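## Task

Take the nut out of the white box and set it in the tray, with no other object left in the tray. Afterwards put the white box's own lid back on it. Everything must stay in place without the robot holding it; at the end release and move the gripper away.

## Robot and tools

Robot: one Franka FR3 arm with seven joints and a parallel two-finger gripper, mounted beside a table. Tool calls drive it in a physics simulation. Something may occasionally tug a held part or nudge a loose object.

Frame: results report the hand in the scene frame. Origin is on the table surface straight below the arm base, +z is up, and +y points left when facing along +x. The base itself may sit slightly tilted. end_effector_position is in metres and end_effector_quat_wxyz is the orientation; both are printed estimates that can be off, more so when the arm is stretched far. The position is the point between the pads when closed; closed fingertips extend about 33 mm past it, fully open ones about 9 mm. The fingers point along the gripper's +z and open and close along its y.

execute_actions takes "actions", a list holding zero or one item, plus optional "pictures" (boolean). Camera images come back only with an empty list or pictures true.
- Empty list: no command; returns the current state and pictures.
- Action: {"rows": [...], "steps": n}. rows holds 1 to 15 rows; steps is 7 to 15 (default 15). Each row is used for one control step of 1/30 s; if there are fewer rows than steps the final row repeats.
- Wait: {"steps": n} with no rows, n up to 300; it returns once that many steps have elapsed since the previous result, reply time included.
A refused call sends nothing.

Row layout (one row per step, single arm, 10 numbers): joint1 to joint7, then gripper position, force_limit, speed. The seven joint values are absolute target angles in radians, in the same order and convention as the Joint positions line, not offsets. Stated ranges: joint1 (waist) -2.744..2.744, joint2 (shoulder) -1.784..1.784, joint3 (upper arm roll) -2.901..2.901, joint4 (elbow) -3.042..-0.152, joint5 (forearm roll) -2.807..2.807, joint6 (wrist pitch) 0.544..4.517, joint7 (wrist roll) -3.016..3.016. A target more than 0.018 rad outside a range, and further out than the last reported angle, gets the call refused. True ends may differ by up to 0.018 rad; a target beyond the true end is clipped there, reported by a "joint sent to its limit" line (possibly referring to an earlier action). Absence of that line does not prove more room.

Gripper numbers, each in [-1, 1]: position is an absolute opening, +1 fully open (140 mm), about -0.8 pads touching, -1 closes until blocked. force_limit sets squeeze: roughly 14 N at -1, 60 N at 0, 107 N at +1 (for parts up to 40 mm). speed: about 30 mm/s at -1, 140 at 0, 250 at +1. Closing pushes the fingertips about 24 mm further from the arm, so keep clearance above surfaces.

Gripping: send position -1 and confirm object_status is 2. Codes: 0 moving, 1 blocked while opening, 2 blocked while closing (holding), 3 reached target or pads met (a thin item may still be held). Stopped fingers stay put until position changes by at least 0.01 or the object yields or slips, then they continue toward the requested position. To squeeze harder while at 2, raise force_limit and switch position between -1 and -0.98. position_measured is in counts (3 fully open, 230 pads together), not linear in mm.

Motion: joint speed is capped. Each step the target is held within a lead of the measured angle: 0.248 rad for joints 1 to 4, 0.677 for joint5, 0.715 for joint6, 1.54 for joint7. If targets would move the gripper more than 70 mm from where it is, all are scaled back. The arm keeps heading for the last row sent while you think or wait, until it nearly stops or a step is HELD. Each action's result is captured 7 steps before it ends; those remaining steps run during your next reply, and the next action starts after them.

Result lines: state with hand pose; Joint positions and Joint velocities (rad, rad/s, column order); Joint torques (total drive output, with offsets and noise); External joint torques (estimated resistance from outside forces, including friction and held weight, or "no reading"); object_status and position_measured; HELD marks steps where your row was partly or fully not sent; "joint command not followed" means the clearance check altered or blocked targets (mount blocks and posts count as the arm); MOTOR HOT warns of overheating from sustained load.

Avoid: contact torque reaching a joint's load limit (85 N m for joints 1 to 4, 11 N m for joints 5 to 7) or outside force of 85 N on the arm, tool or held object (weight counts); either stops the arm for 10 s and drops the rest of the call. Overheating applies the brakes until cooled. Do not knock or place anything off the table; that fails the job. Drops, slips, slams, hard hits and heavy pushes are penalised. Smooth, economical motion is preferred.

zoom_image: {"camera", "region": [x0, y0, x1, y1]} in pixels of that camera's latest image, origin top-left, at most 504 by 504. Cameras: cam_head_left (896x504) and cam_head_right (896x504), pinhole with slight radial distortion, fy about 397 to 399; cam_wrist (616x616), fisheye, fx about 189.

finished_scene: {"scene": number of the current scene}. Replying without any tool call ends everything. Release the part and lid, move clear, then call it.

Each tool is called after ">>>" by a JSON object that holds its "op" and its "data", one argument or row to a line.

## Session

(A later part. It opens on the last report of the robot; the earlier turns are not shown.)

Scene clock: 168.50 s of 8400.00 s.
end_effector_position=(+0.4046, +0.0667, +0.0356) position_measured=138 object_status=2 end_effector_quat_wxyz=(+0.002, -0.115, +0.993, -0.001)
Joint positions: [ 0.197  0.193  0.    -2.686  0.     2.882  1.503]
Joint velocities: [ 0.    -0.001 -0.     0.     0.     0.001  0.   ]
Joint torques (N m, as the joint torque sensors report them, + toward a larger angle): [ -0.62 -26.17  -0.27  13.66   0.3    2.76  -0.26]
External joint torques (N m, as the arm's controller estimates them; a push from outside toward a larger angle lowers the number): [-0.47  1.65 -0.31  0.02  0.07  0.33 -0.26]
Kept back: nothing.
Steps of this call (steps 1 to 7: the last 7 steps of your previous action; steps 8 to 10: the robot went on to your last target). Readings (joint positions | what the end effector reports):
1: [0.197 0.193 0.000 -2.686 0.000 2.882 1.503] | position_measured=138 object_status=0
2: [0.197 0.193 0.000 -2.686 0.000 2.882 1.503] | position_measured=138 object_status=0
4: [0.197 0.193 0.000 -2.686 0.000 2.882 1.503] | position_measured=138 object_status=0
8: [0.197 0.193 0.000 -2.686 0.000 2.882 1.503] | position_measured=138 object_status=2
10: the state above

>>> {"op": "execute_actions", "data": {
  "actions": [
    {"rows":[[0.194,0.13,0,-2.694,0,2.827,1.5,-1,-0.3,-0.5],[0.194,0.13,0,-2.694,0,2.827,1.5,-1,-0.3,-0.5],[0.194,0.13,0,-2.694,0,2.827,1.5,-1,-0.3,-0.5],[0.2,0.06,0,-2.70,0,2.763,1.52,-1,-0.3,-0.5]],"steps":15}
  ]
}}

>>> {"op": "execute_actions", "data": {
  "actions": [
    {"rows":[[0.215,0.10,0,-2.62,0,2.723,1.555,-1,-0.3,-0.5],[0.215,0.10,0,-2.62,0,2.723,1.555,-1,-0.3,-0.5],[0.215,0.10,0,-2.62,0,2.723,1.555,-1,-0.3,-0.5],[0.215,0.10,0,-2.62,0,2.723,1.555,-1,-0.3,-0.5],[0.228,0.16,0,-2.527,0,2.69,1.555,-1,-0.3,-0.5]],"steps":15}
  ]
}}

>>> {"op": "execute_actions", "data": {
  "actions": [
    {"steps":25}
  ],
  "pictures": true
}}

>>> {"op": "zoom_image", "data": {
  "camera": "cam_wrist",
  "region": [240,240,390,390]
}}

>>> {"op": "zoom_image", "data": {
  "camera": "cam_head_right",
  "region": [370,200,460,280]
}}

Scene clock: 169.27 s of 8400.00 s.
end_effector_position=(+0.4156, +0.0690, +0.0765) position_measured=138 object_status=2 end_effector_quat_wxyz=(+0.019, -0.113, +0.993, -0.001)
Joint positions: [ 0.197  0.069 -0.    -2.697  0.     2.803  1.509]
Joint velocities: [ 0.002 -0.183  0.    -0.    -0.    -0.202  0.028]
Joint torques (N m, as the joint torque sensors report them, + toward a larger angle): [  3.34 -22.95   0.12  13.04   0.5    1.69   0.08]
External joint torques (N m, as the arm's controller estimates them; a push from outside toward a larger angle lowers the number): [ 3.49 -2.04  0.22  0.3   0.17 -0.32  0.08]
Steps of this call (steps 1 to 15: the robot went on to your last target; steps 16 to 23: the first 8 steps of this action). Readings (joint positions | what the end effector reports):
16: [0.196 0.185 0.000 -2.689 0.000 2.874 1.503] | position_measured=138 object_status=2
17: [0.196 0.168 0.000 -2.692 0.000 2.865 1.503] | position_measured=138 object_status=2
19: [0.196 0.135 -0.000 -2.695 0.000 2.843 1.504] | position_measured=138 object_status=2
23: the state above

Scene clock: 169.77 s of 8400.00 s.
end_effector_position=(+0.4551, +0.0870, +0.0831) position_measured=138 object_status=2 end_effector_quat_wxyz=(+0.013, -0.112, +0.994, -0.001)
Joint positions: [ 0.222  0.144 -0.    -2.55   0.     2.719  1.535]
Joint velocities: [ 0.055  0.184  0.006  0.317  0.    -0.14   0.055]
Joint torques (N m, as the joint torque sensors report them, + toward a larger angle): [  0.66 -28.27   0.48  14.41   0.41   1.8    0.05]
External joint torques (N m, as the arm's controller estimates them; a push from outside toward a larger angle lowers the number): [ 1.49  1.71  1.12  0.68  0.09 -0.21  0.05]
Steps of this call (steps 1 to 7: the last 7 steps of your previous action; steps 8 to 15: the first 8 steps of this action). Readings (joint positions | what the end effector reports):
8: [0.200 0.070 -0.001 -2.684 0.000 2.765 1.516] | position_measured=138 object_status=2
9: [0.204 0.081 -0.001 -2.663 0.000 2.758 1.520] | position_measured=138 object_status=2
11: [0.209 0.091 -0.001 -2.638 0.000 2.748 1.526] | position_measured=138 object_status=2
15: the state above

Scene clock: 170.60 s of 8400.00 s.
end_effector_position=(+0.4550, +0.0885, +0.0811) position_measured=138 object_status=2 end_effector_quat_wxyz=(+0.003, -0.106, +0.994, -0.001)
Joint positions: [ 0.225  0.158 -0.    -2.529  0.     2.693  1.551]
Joint velocities: [ 0.    -0.    -0.    -0.     0.    -0.     0.005]
Joint torques (N m, as the joint torque sensors report them, + toward a larger angle): [  1.86 -29.11  -0.15  16.9    0.45   2.13   0.19]
External joint torques (N m, as the arm's controller estimates them; a push from outside toward a larger angle lowers the number): [ 2.    1.02 -0.16 -0.14  0.08 -0.3   0.19]
Kept back: nothing.
Steps of this call (steps 1 to 7: the last 7 steps of your previous action; steps 8 to 25: the robot went on to your last target). Readings (joint positions | what the end effector reports):
1: [0.224 0.149 -0.000 -2.542 0.000 2.715 1.537] | position_measured=138 object_status=2
2: [0.225 0.152 -0.000 -2.537 0.000 2.711 1.538] | position_measured=138 object_status=2
4: [0.225 0.156 -0.000 -2.532 0.000 2.705 1.541] | position_measured=138 object_status=2
8: [0.225 0.158 -0.000 -2.530 0.000 2.698 1.545] | position_measured=138 object_status=2
25: the state above

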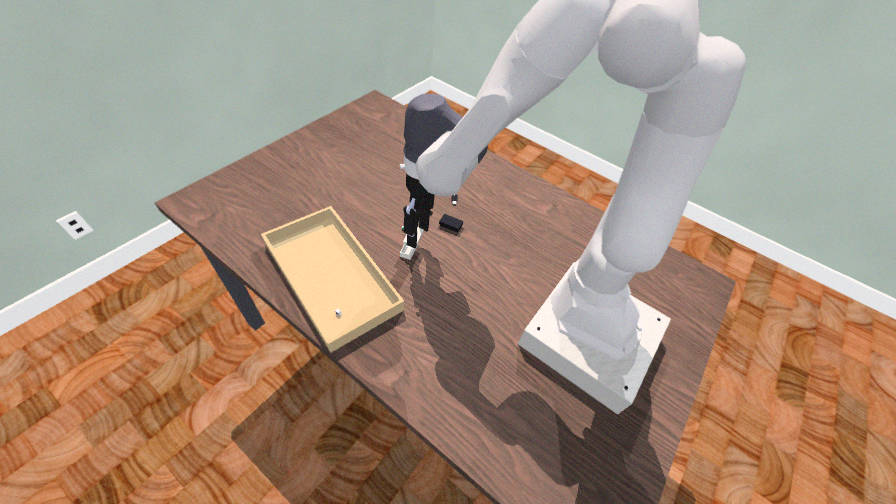

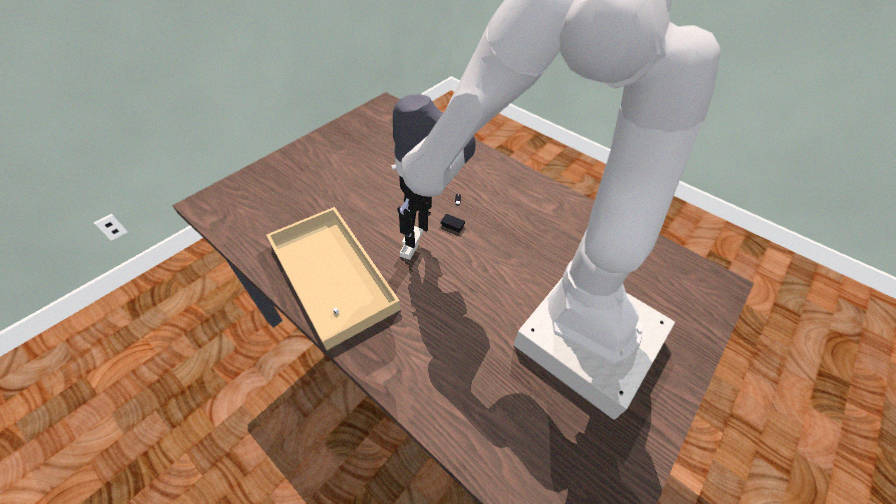

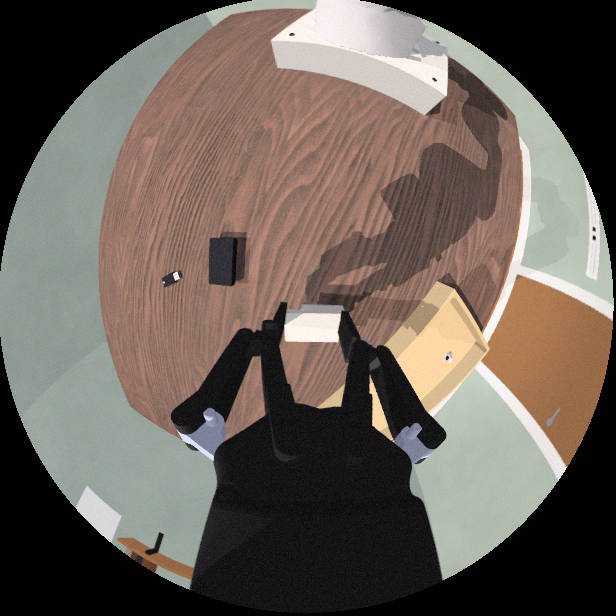

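Region (240, 240, 390, 390) of cam_wrist's 616x616 image, scaled by 3.360, with more detail than that image has.

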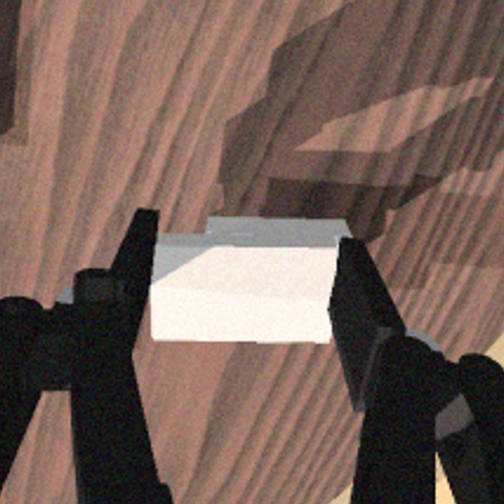

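Region (370, 200, 460, 280) of cam_head_right's 896x504 image, scaled by 5.600, with more detail than that image has.

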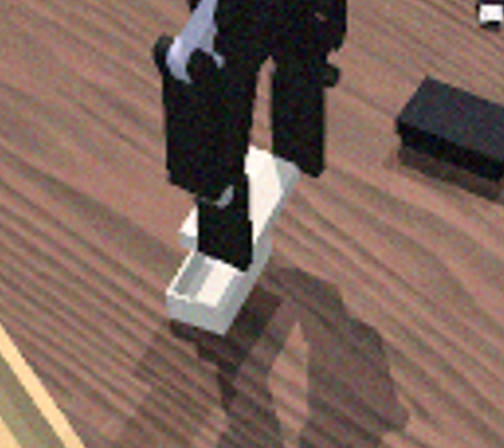

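>>> {"op": "execute_actions", "data": {
  "actions": [
    {"rows":[[0.240,0.17,0,-2.512,0,2.685,1.567,-1,-0.3,-0.5]],"steps":15}
  ]
}}

>>> {"op": "execute_actions", "data": {
  "actions": [
    {"rows":[[0.240,0.205,0,-2.51,0,2.718,1.567,-1,-0.3,-0.5]],"steps":15}
  ]
}}

>>> {"op": "execute_actions", "data": {
  "actions": [
    {"steps":20}
  ],
  "pictures": true
}}

>>> {"op": "zoom_image", "data": {
  "camera": "cam_wrist",
  "region": [240,240,390,390]
}}

>>> {"op": "zoom_image", "data": {
  "camera": "cam_head_right",
  "region": [370,200,460,280]
}}

Scene clock: 171.93 s of 8400.00 s.
end_effector_position=(+0.4585, +0.0948, +0.0811) position_measured=138 object_status=2 end_effector_quat_wxyz=(+0.004, -0.108, +0.994, -0.001)
Joint positions: [ 0.237  0.168 -0.    -2.515  0.     2.689  1.559]
Joint velocities: [ 0.     0.007 -0.001  0.006  0.001 -0.006  0.017]
Joint torques (N m, as the joint torque sensors report them, + toward a larger angle): [  2.42 -30.1   -0.24  17.35   0.54   2.23   0.05]
External joint torques (N m, as the arm's controller estimates them; a push from outside toward a larger angle lowers the number): [ 2.74  0.3  -0.05  0.38  0.16 -0.18  0.05]
Steps of this call (steps 1 to 15: the robot went on to your last target; steps 16 to 32: nothing new was sent; steps 33 to 40: the first 8 steps of this action). Readings (joint positions | what the end effector reports):
33: [0.227 0.160 -0.001 -2.526 0.000 2.691 1.553] | position_measured=138 object_status=2
34: [0.230 0.163 -0.001 -2.522 0.000 2.691 1.554] | position_measured=138 object_status=2
36: [0.235 0.166 -0.001 -2.517 0.000 2.690 1.556] | position_measured=138 object_status=2
40: the state above

Scene clock: 172.43 s of 8400.00 s.
end_effector_position=(+0.4556, +0.0943, +0.0676) position_measured=138 object_status=2 end_effector_quat_wxyz=(-0.002, -0.106, +0.994, -0.002)
Joint positions: [ 0.237  0.204 -0.    -2.511  0.     2.709  1.563]
Joint velocities: [ 0.     0.007 -0.001 -0.     0.001  0.037  0.004]
Joint torques (N m, as the joint torque sensors report them, + toward a larger angle): [  2.19 -30.34   0.35  15.57   0.46   2.95  -0.05]
External joint torques (N m, as the arm's controller estimates them; a push from outside toward a larger angle lowers the number): [ 2.27  1.23  0.24 -1.27  0.12  0.51 -0.05]
Steps of this call (steps 1 to 7: the last 7 steps of your previous action; steps 8 to 15: the first 8 steps of this action). Readings (joint positions | what the end effector reports):
8: [0.237 0.173 -0.000 -2.512 0.000 2.692 1.562] | position_measured=138 object_status=2
9: [0.237 0.182 -0.000 -2.511 0.000 2.697 1.562] | position_measured=138 object_status=2
11: [0.237 0.196 -0.000 -2.511 0.000 2.703 1.562] | position_measured=138 object_status=2
15: the state above

Scene clock: 173.10 s of 8400.00 s.
end_effector_position=(+0.4576, +0.0947, +0.0681) position_measured=138 object_status=2 end_effector_quat_wxyz=(+0.001, -0.105, +0.994, -0.001)
Joint positions: [ 0.237  0.204 -0.    -2.511  0.     2.715  1.564]
Joint velocities: [ 0.     0.001 -0.001  0.     0.001 -0.    -0.001]
Joint torques (N m, as the joint torque sensors report them, + toward a larger angle): [  2.41 -30.3   -0.55  16.38   0.44   2.9    0.13]
External joint torques (N m, as the arm's controller estimates them; a push from outside toward a larger angle lowers the number): [ 2.5   0.66 -0.66 -0.08  0.1   0.5   0.13]
Kept back: nothing.
Steps of this call (steps 1 to 7: the last 7 steps of your previous action; steps 8 to 15: the robot went on to your last target; steps 16 to 20: nothing new was sent). Readings (joint positions | what the end effector reports):
1: [0.237 0.204 -0.000 -2.511 0.000 2.710 1.563] | position_measured=138 object_status=2
2: [0.237 0.204 -0.000 -2.511 0.000 2.711 1.563] | position_measured=138 object_status=2
4: [0.237 0.204 -0.000 -2.511 0.000 2.713 1.563] | position_measured=138 object_status=2
8: [0.237 0.204 -0.000 -2.511 0.000 2.714 1.563] | position_measured=138 object_status=2
20: the state above
The arm was judged still, so your last target was given up. Only a new action makes it travel on or press farther. Fingers that are still opening or closing keep moving.

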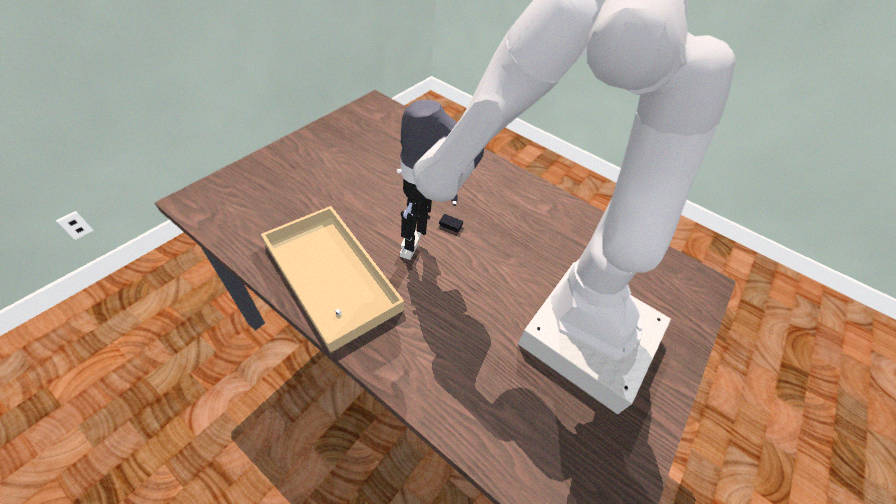

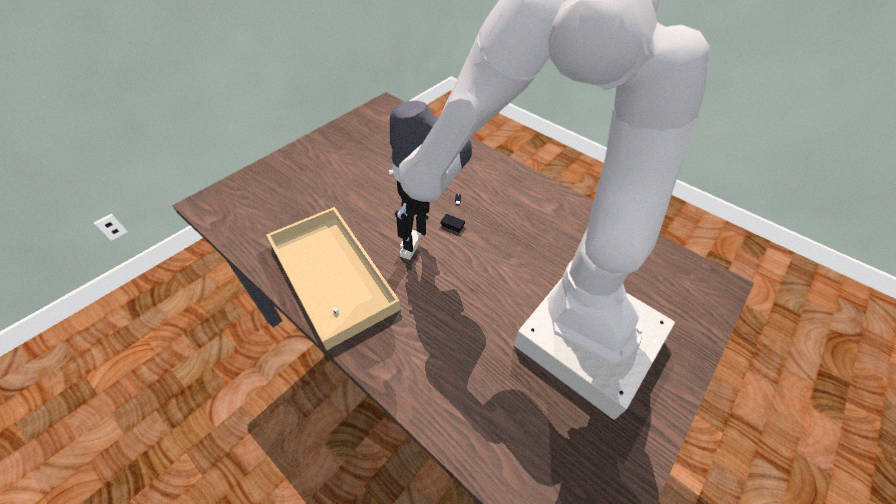

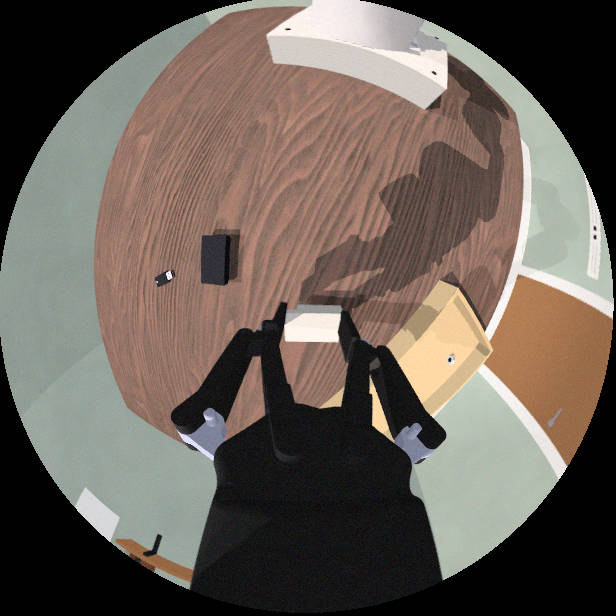

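Region (240, 240, 390, 390) of cam_wrist's 616x616 image, scaled by 3.360, with more detail than that image has.

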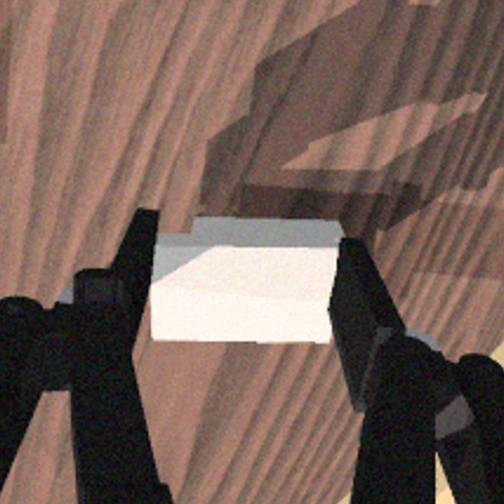

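Region (370, 200, 460, 280) of cam_head_right's 896x504 image, scaled by 5.600, with more detail than that image has.

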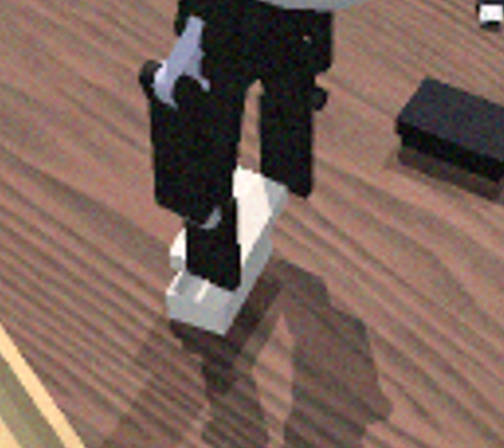

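>>> {"op": "execute_actions", "data": {
  "actions": [
    {"rows":[[0.240,0.228,0,-2.509,0,2.74,1.567,-1,-0.3,-0.5]],"steps":15}
  ]
}}

>>> {"op": "execute_actions", "data": {
  "actions": [
    {"steps":20}
  ],
  "pictures": true
}}

>>> {"op": "zoom_image", "data": {
  "camera": "cam_wrist",
  "region": [270,270,360,360]
}}

>>> {"op": "zoom_image", "data": {
  "camera": "cam_head_right",
  "region": [385,220,435,270]
}}

>>> {"op": "zoom_image", "data": {
  "camera": "cam_head_left",
  "region": [385,220,435,270]
}}

Scene clock: 174.10 s of 8400.00 s.
end_effector_position=(+0.4561, +0.0944, +0.0594) position_measured=138 object_status=2 end_effector_quat_wxyz=(-0.001, -0.105, +0.994, -0.002)
Joint positions: [ 0.237  0.227 -0.    -2.509  0.     2.732  1.564]
Joint velocities: [-0.001  0.004  0.001  0.     0.001  0.029  0.001]
Joint torques (N m, as the joint torque sensors report them, + toward a larger angle): [  2.21 -30.97   0.34  15.22   0.48   2.87   0.16]
External joint torques (N m, as the arm's controller estimates them; a push from outside toward a larger angle lowers the number): [ 2.38  0.87  0.28 -1.22  0.14  0.42  0.16]
Steps of this call (steps 1 to 22: nothing new was sent; steps 23 to 30: the first 8 steps of this action). Readings (joint positions | what the end effector reports):
23: [0.237 0.207 -0.000 -2.510 0.000 2.719 1.564] | position_measured=138 object_status=2
24: [0.237 0.212 -0.000 -2.509 0.000 2.723 1.564] | position_measured=138 object_status=2
26: [0.237 0.222 -0.000 -2.509 0.000 2.727 1.564] | position_measured=138 object_status=2
30: the state above

Scene clock: 174.77 s of 8400.00 s.
end_effector_position=(+0.4576, +0.0947, +0.0598) position_measured=138 object_status=2 end_effector_quat_wxyz=(+0.001, -0.105, +0.994, -0.001)
Joint positions: [ 0.237  0.227 -0.    -2.509  0.     2.737  1.564]
Joint velocities: [-0.001 -0.001  0.     0.001  0.001  0.001  0.001]
Joint torques (N m, as the joint torque sensors report them, + toward a larger angle): [  1.68 -29.75   0.27  14.57   0.36   2.88   0.05]
External joint torques (N m, as the arm's controller estimates them; a push from outside toward a larger angle lowers the number): [ 1.77  1.85  0.14 -1.74  0.03  0.44  0.05]
Kept back: nothing.
Steps of this call (steps 1 to 7: the last 7 steps of your previous action; steps 8 to 15: the robot went on to your last target; steps 16 to 20: nothing new was sent). Readings (joint positions | what the end effector reports):
1: [0.237 0.227 -0.000 -2.509 0.000 2.733 1.564] | position_measured=138 object_status=2
2: [0.237 0.227 -0.000 -2.509 0.000 2.734 1.564] | position_measured=138 object_status=2
4: [0.237 0.227 -0.000 -2.509 0.000 2.735 1.564] | position_measured=138 object_status=2
8: [0.237 0.227 -0.000 -2.509 0.000 2.736 1.564] | position_measured=138 object_status=2
20: the state above
The arm was judged still, so your last target was given up. Only a new action makes it travel on or press farther. Fingers that are still opening or closing keep moving.

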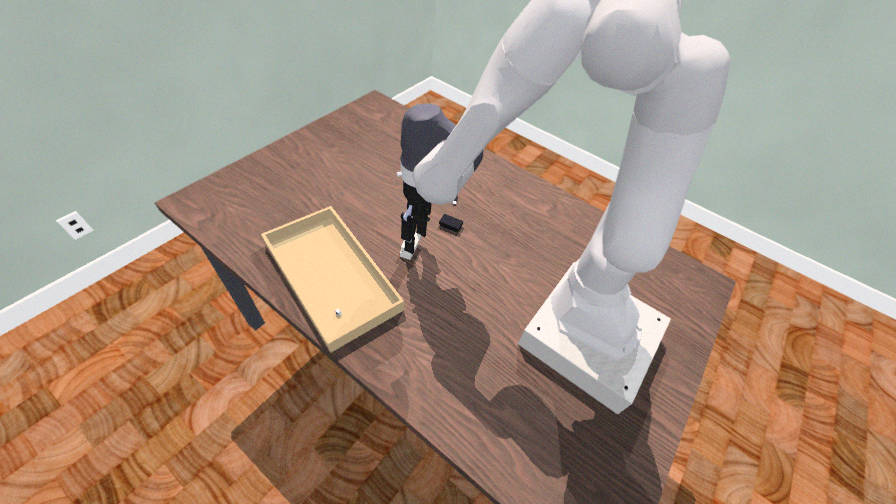

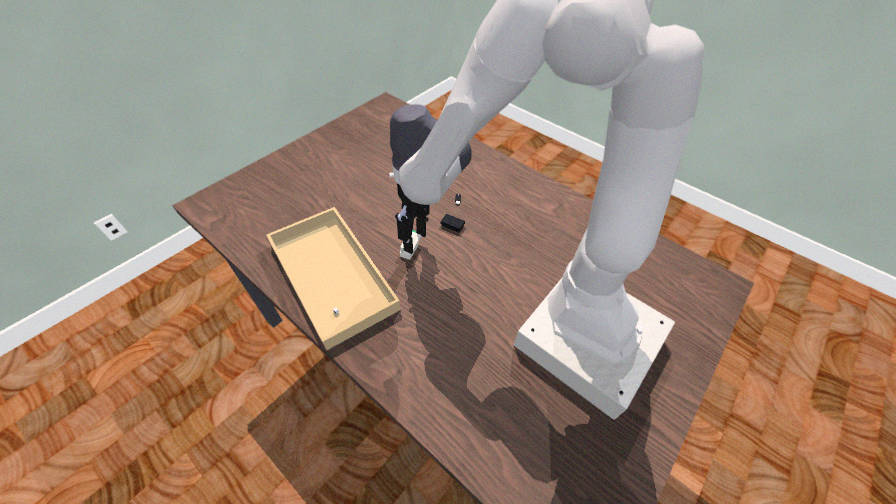

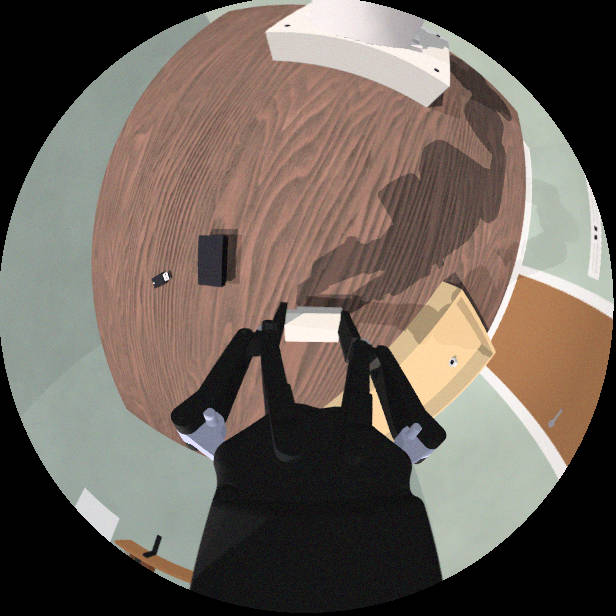

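Region (270, 270, 360, 360) of cam_wrist's 616x616 image, scaled by 5.600, with more detail than that image has.

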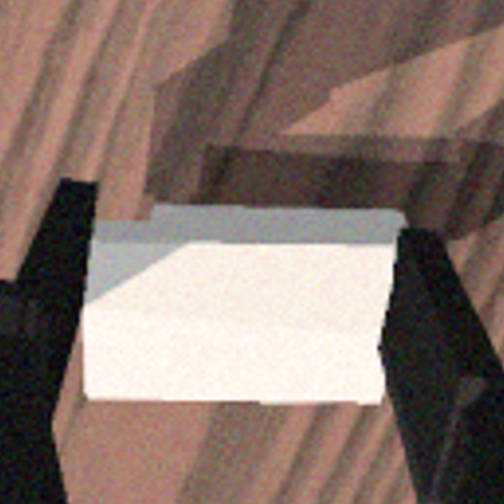

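Region (385, 220, 435, 270) of cam_head_right's 896x504 image, scaled by 10.080, with more detail than that image has.

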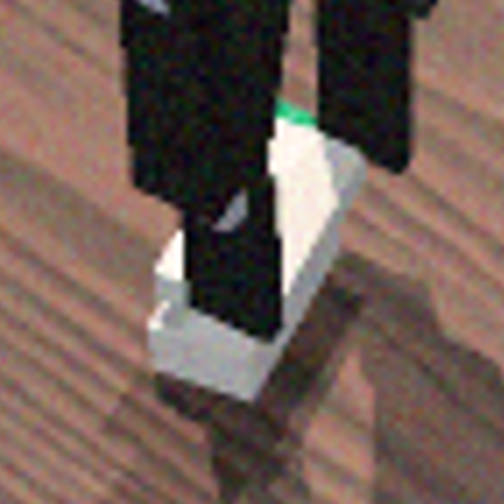

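Region (385, 220, 435, 270) of cam_head_left's 896x504 image, scaled by 10.080, with more detail than that image has.

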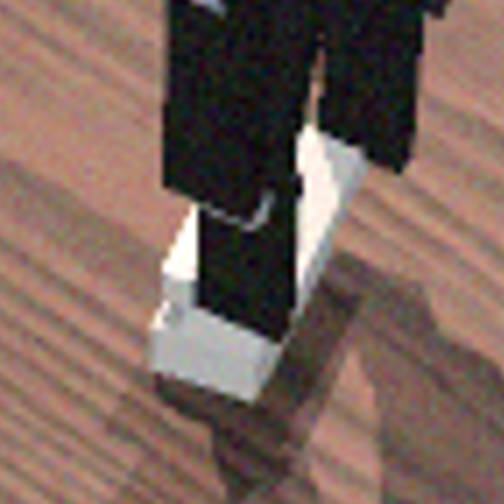

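>>> {"op": "execute_actions", "data": {
  "actions": [
    {"rows":[[0.252,0.227,0,-2.507,0,2.737,1.579,-1,-0.3,-0.5]],"steps":15}
  ]
}}

>>> {"op": "execute_actions", "data": {
  "actions": [
    {"steps":20}
  ],
  "pictures": true
}}

>>> {"op": "zoom_image", "data": {
  "camera": "cam_wrist",
  "region": [270,270,360,360]
}}

>>> {"op": "zoom_image", "data": {
  "camera": "cam_head_right",
  "region": [385,220,435,270]
}}

Scene clock: 176.00 s of 8400.00 s.
end_effector_position=(+0.4566, +0.1001, +0.0598) position_measured=138 object_status=2 end_effector_quat_wxyz=(+0.002, -0.108, +0.994, -0.001)
Joint positions: [ 0.249  0.227 -0.    -2.509  0.     2.738  1.571]
Joint velocities: [ 0.004 -0.     0.001  0.001  0.001 -0.     0.017]
Joint torques (N m, as the joint torque sensors report them, + toward a larger angle): [  2.25 -30.21   0.39  16.43   0.41   2.47   0.09]
External joint torques (N m, as the arm's controller estimates them; a push from outside toward a larger angle lowers the number): [2.42 1.26 0.4  0.21 0.07 0.04 0.09]
Steps of this call (steps 1 to 29: nothing new was sent; steps 30 to 37: the first 8 steps of this action). Readings (joint positions | what the end effector reports):
30: [0.239 0.227 -0.001 -2.509 0.000 2.738 1.565] | position_measured=138 object_status=2
31: [0.242 0.227 -0.001 -2.509 0.000 2.738 1.566] | position_measured=138 object_status=2
33: [0.247 0.227 -0.001 -2.509 0.000 2.738 1.568] | position_measured=138 object_status=2
37: the state above

Scene clock: 176.67 s of 8400.00 s.
end_effector_position=(+0.4566, +0.1002, +0.0598) position_measured=138 object_status=2 end_effector_quat_wxyz=(+0.002, -0.106, +0.994, -0.001)
Joint positions: [ 0.249  0.227 -0.    -2.509  0.     2.738  1.575]
Joint velocities: [ 0.001 -0.    -0.001 -0.001  0.001 -0.001  0.001]
Joint torques (N m, as the joint torque sensors report them, + toward a larger angle): [  2.44 -30.92   0.53  16.86   0.51   2.37   0.05]
External joint torques (N m, as the arm's controller estimates them; a push from outside toward a larger angle lowers the number): [ 2.62  0.58  0.48  0.64  0.18 -0.05  0.05]
Kept back: nothing.
Steps of this call (steps 1 to 7: the last 7 steps of your previous action; steps 8 to 15: the robot went on to your last target; steps 16 to 20: nothing new was sent). Readings (joint positions | what the end effector reports):
1: [0.249 0.227 -0.000 -2.509 0.000 2.738 1.571] | position_measured=138 object_status=2
2: [0.249 0.227 -0.000 -2.509 0.000 2.738 1.572] | position_measured=138 object_status=2
4: [0.249 0.227 -0.000 -2.509 0.000 2.738 1.572] | position_measured=138 object_status=2
8: [0.249 0.227 -0.000 -2.509 0.000 2.738 1.574] | position_measured=138 object_status=2
20: the state above
The arm was judged still, so your last target was given up. Only a new action makes it travel on or press farther. Fingers that are still opening or closing keep moving.

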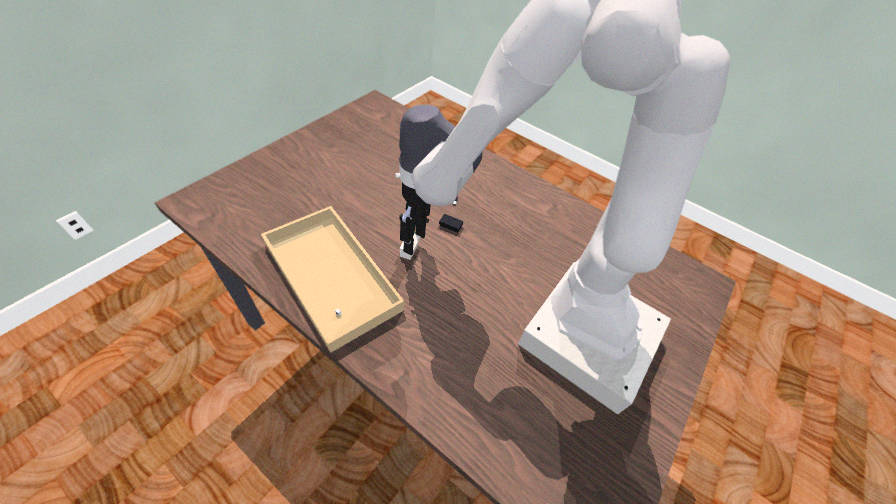

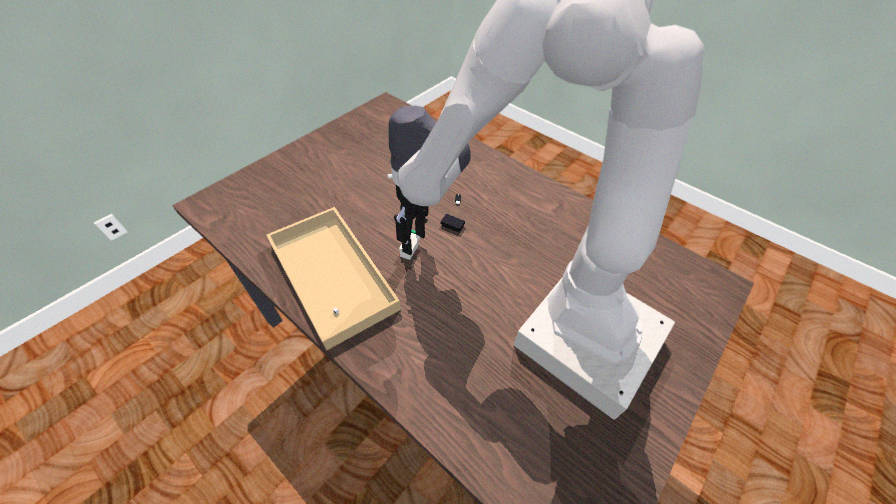

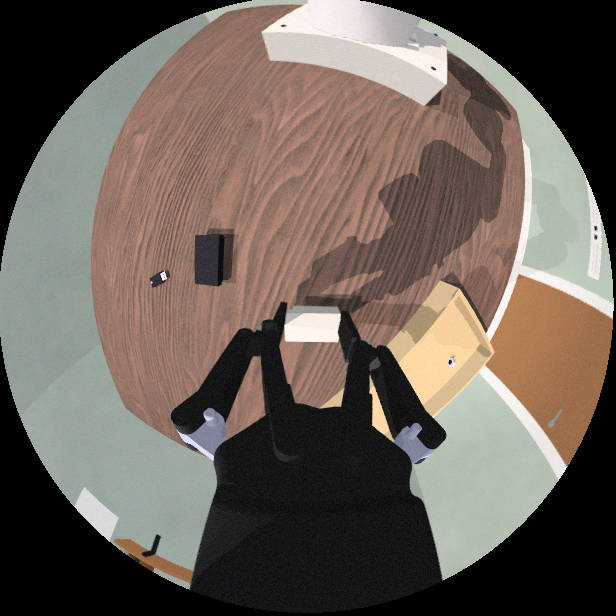

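Region (270, 270, 360, 360) of cam_wrist's 616x616 image, scaled by 5.600, with more detail than that image has.

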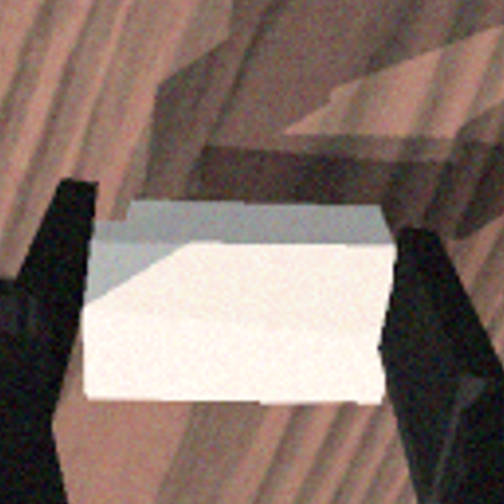

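Region (385, 220, 435, 270) of cam_head_right's 896x504 image, scaled by 10.080, with more detail than that image has.

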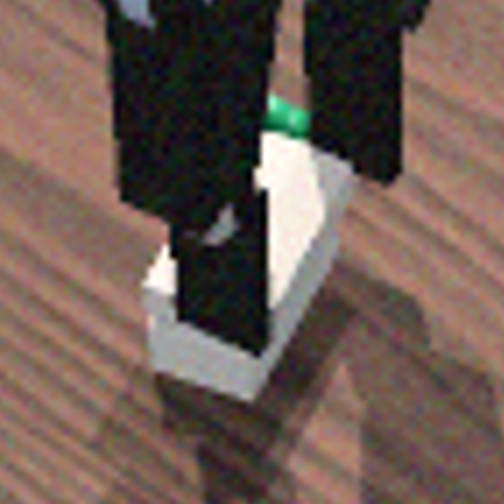

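>>> {"op": "execute_actions", "data": {
  "actions": [
    {"rows":[[0.262,0.228,0,-2.504,0,2.735,1.615,-1,-0.3,-0.5]],"steps":15}
  ]
}}

>>> {"op": "execute_actions", "data": {
  "actions": [
    {"steps":22}
  ],
  "pictures": true
}}

>>> {"op": "zoom_image", "data": {
  "camera": "cam_wrist",
  "region": [270,270,360,360]
}}

>>> {"op": "zoom_image", "data": {
  "camera": "cam_head_right",
  "region": [385,220,435,270]
}}

Scene clock: 177.37 s of 8400.00 s.
end_effector_position=(+0.4572, +0.1050, +0.0606) position_measured=138 object_status=2 end_effector_quat_wxyz=(+0.003, -0.100, +0.995, -0.001)
Joint positions: [ 0.259  0.227 -0.    -2.506  0.     2.737  1.596]
Joint velocities: [ 0.002 -0.    -0.     0.     0.001 -0.     0.05 ]
Joint torques (N m, as the joint torque sensors report them, + toward a larger angle): [  2.39 -31.01  -0.26  16.72   0.45   2.25   0.03]
External joint torques (N m, as the arm's controller estimates them; a push from outside toward a larger angle lowers the number): [ 2.63  0.52 -0.21  0.5   0.1  -0.18  0.03]
Steps of this call (steps 1 to 13: nothing new was sent; steps 14 to 21: the first 8 steps of this action). Readings (joint positions | what the end effector reports):
14: [0.251 0.227 -0.001 -2.509 0.000 2.737 1.579] | position_measured=138 object_status=2
15: [0.253 0.227 -0.001 -2.508 0.000 2.737 1.582] | position_measured=138 object_status=2
17: [0.257 0.227 -0.001 -2.507 0.000 2.737 1.588] | position_measured=138 object_status=2
21: the state above

Scene clock: 178.10 s of 8400.00 s.
end_effector_position=(+0.4573, +0.1051, +0.0607) position_measured=138 object_status=2 end_effector_quat_wxyz=(+0.003, -0.093, +0.996, -0.001)
Joint positions: [ 0.259  0.227 -0.    -2.506  0.     2.737  1.61 ]
Joint velocities: [-0.    -0.002 -0.     0.002  0.    -0.     0.004]
Joint torques (N m, as the joint torque sensors report them, + toward a larger angle): [  2.03 -30.15  -0.06  16.12   0.46   2.16   0.12]
External joint torques (N m, as the arm's controller estimates them; a push from outside toward a larger angle lowers the number): [ 2.14  1.52 -0.17 -0.27  0.13 -0.3   0.12]
Kept back: nothing.
Steps of this call (steps 1 to 7: the last 7 steps of your previous action; steps 8 to 22: the robot went on to your last target). Readings (joint positions | what the end effector reports):
1: [0.259 0.227 -0.000 -2.506 0.000 2.737 1.598] | position_measured=138 object_status=2
2: [0.259 0.227 -0.000 -2.506 0.000 2.737 1.599] | position_measured=138 object_status=2
4: [0.259 0.227 -0.000 -2.506 0.000 2.737 1.602] | position_measured=138 object_status=2
8: [0.259 0.227 -0.000 -2.506 0.000 2.737 1.605] | position_measured=138 object_status=2
22: the state above

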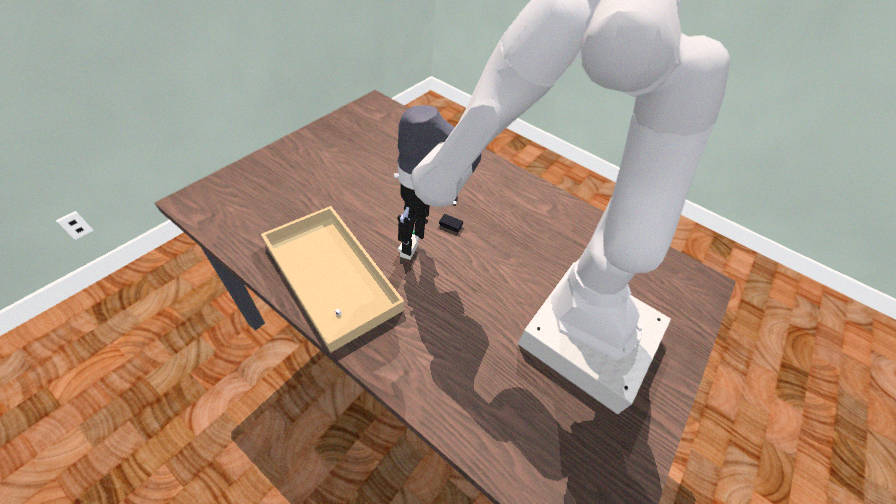

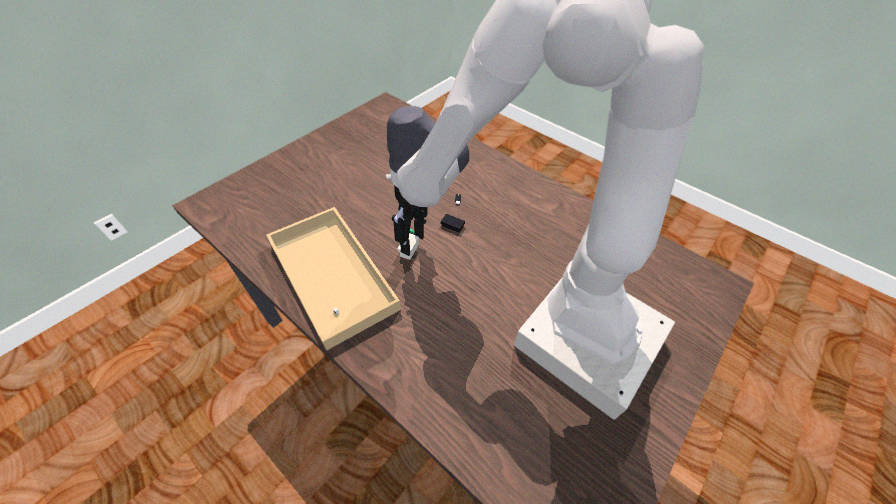

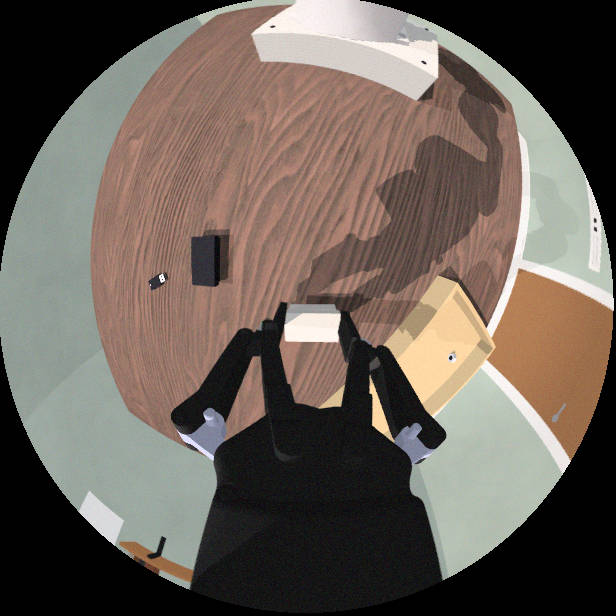

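Region (270, 270, 360, 360) of cam_wrist's 616x616 image, scaled by 5.600, with more detail than that image has.

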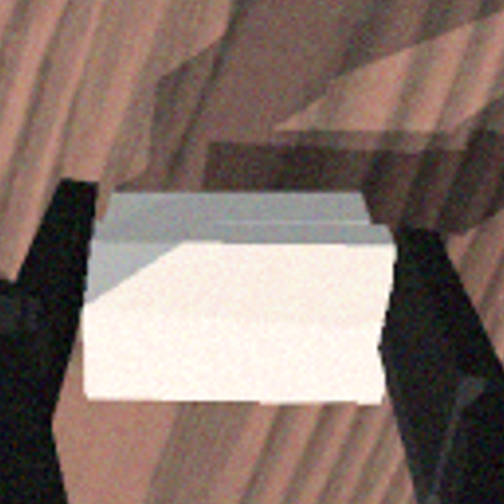

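Region (385, 220, 435, 270) of cam_head_right's 896x504 image, scaled by 10.080, with more detail than that image has.

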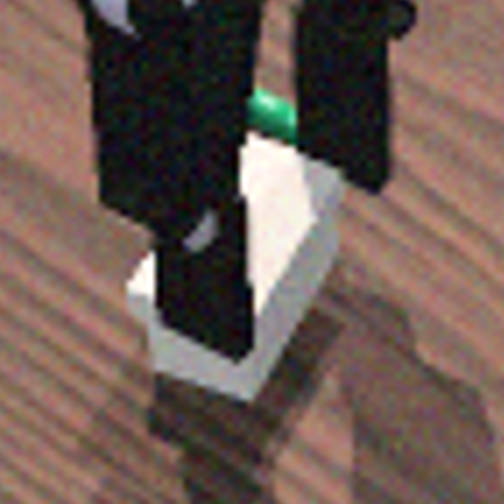

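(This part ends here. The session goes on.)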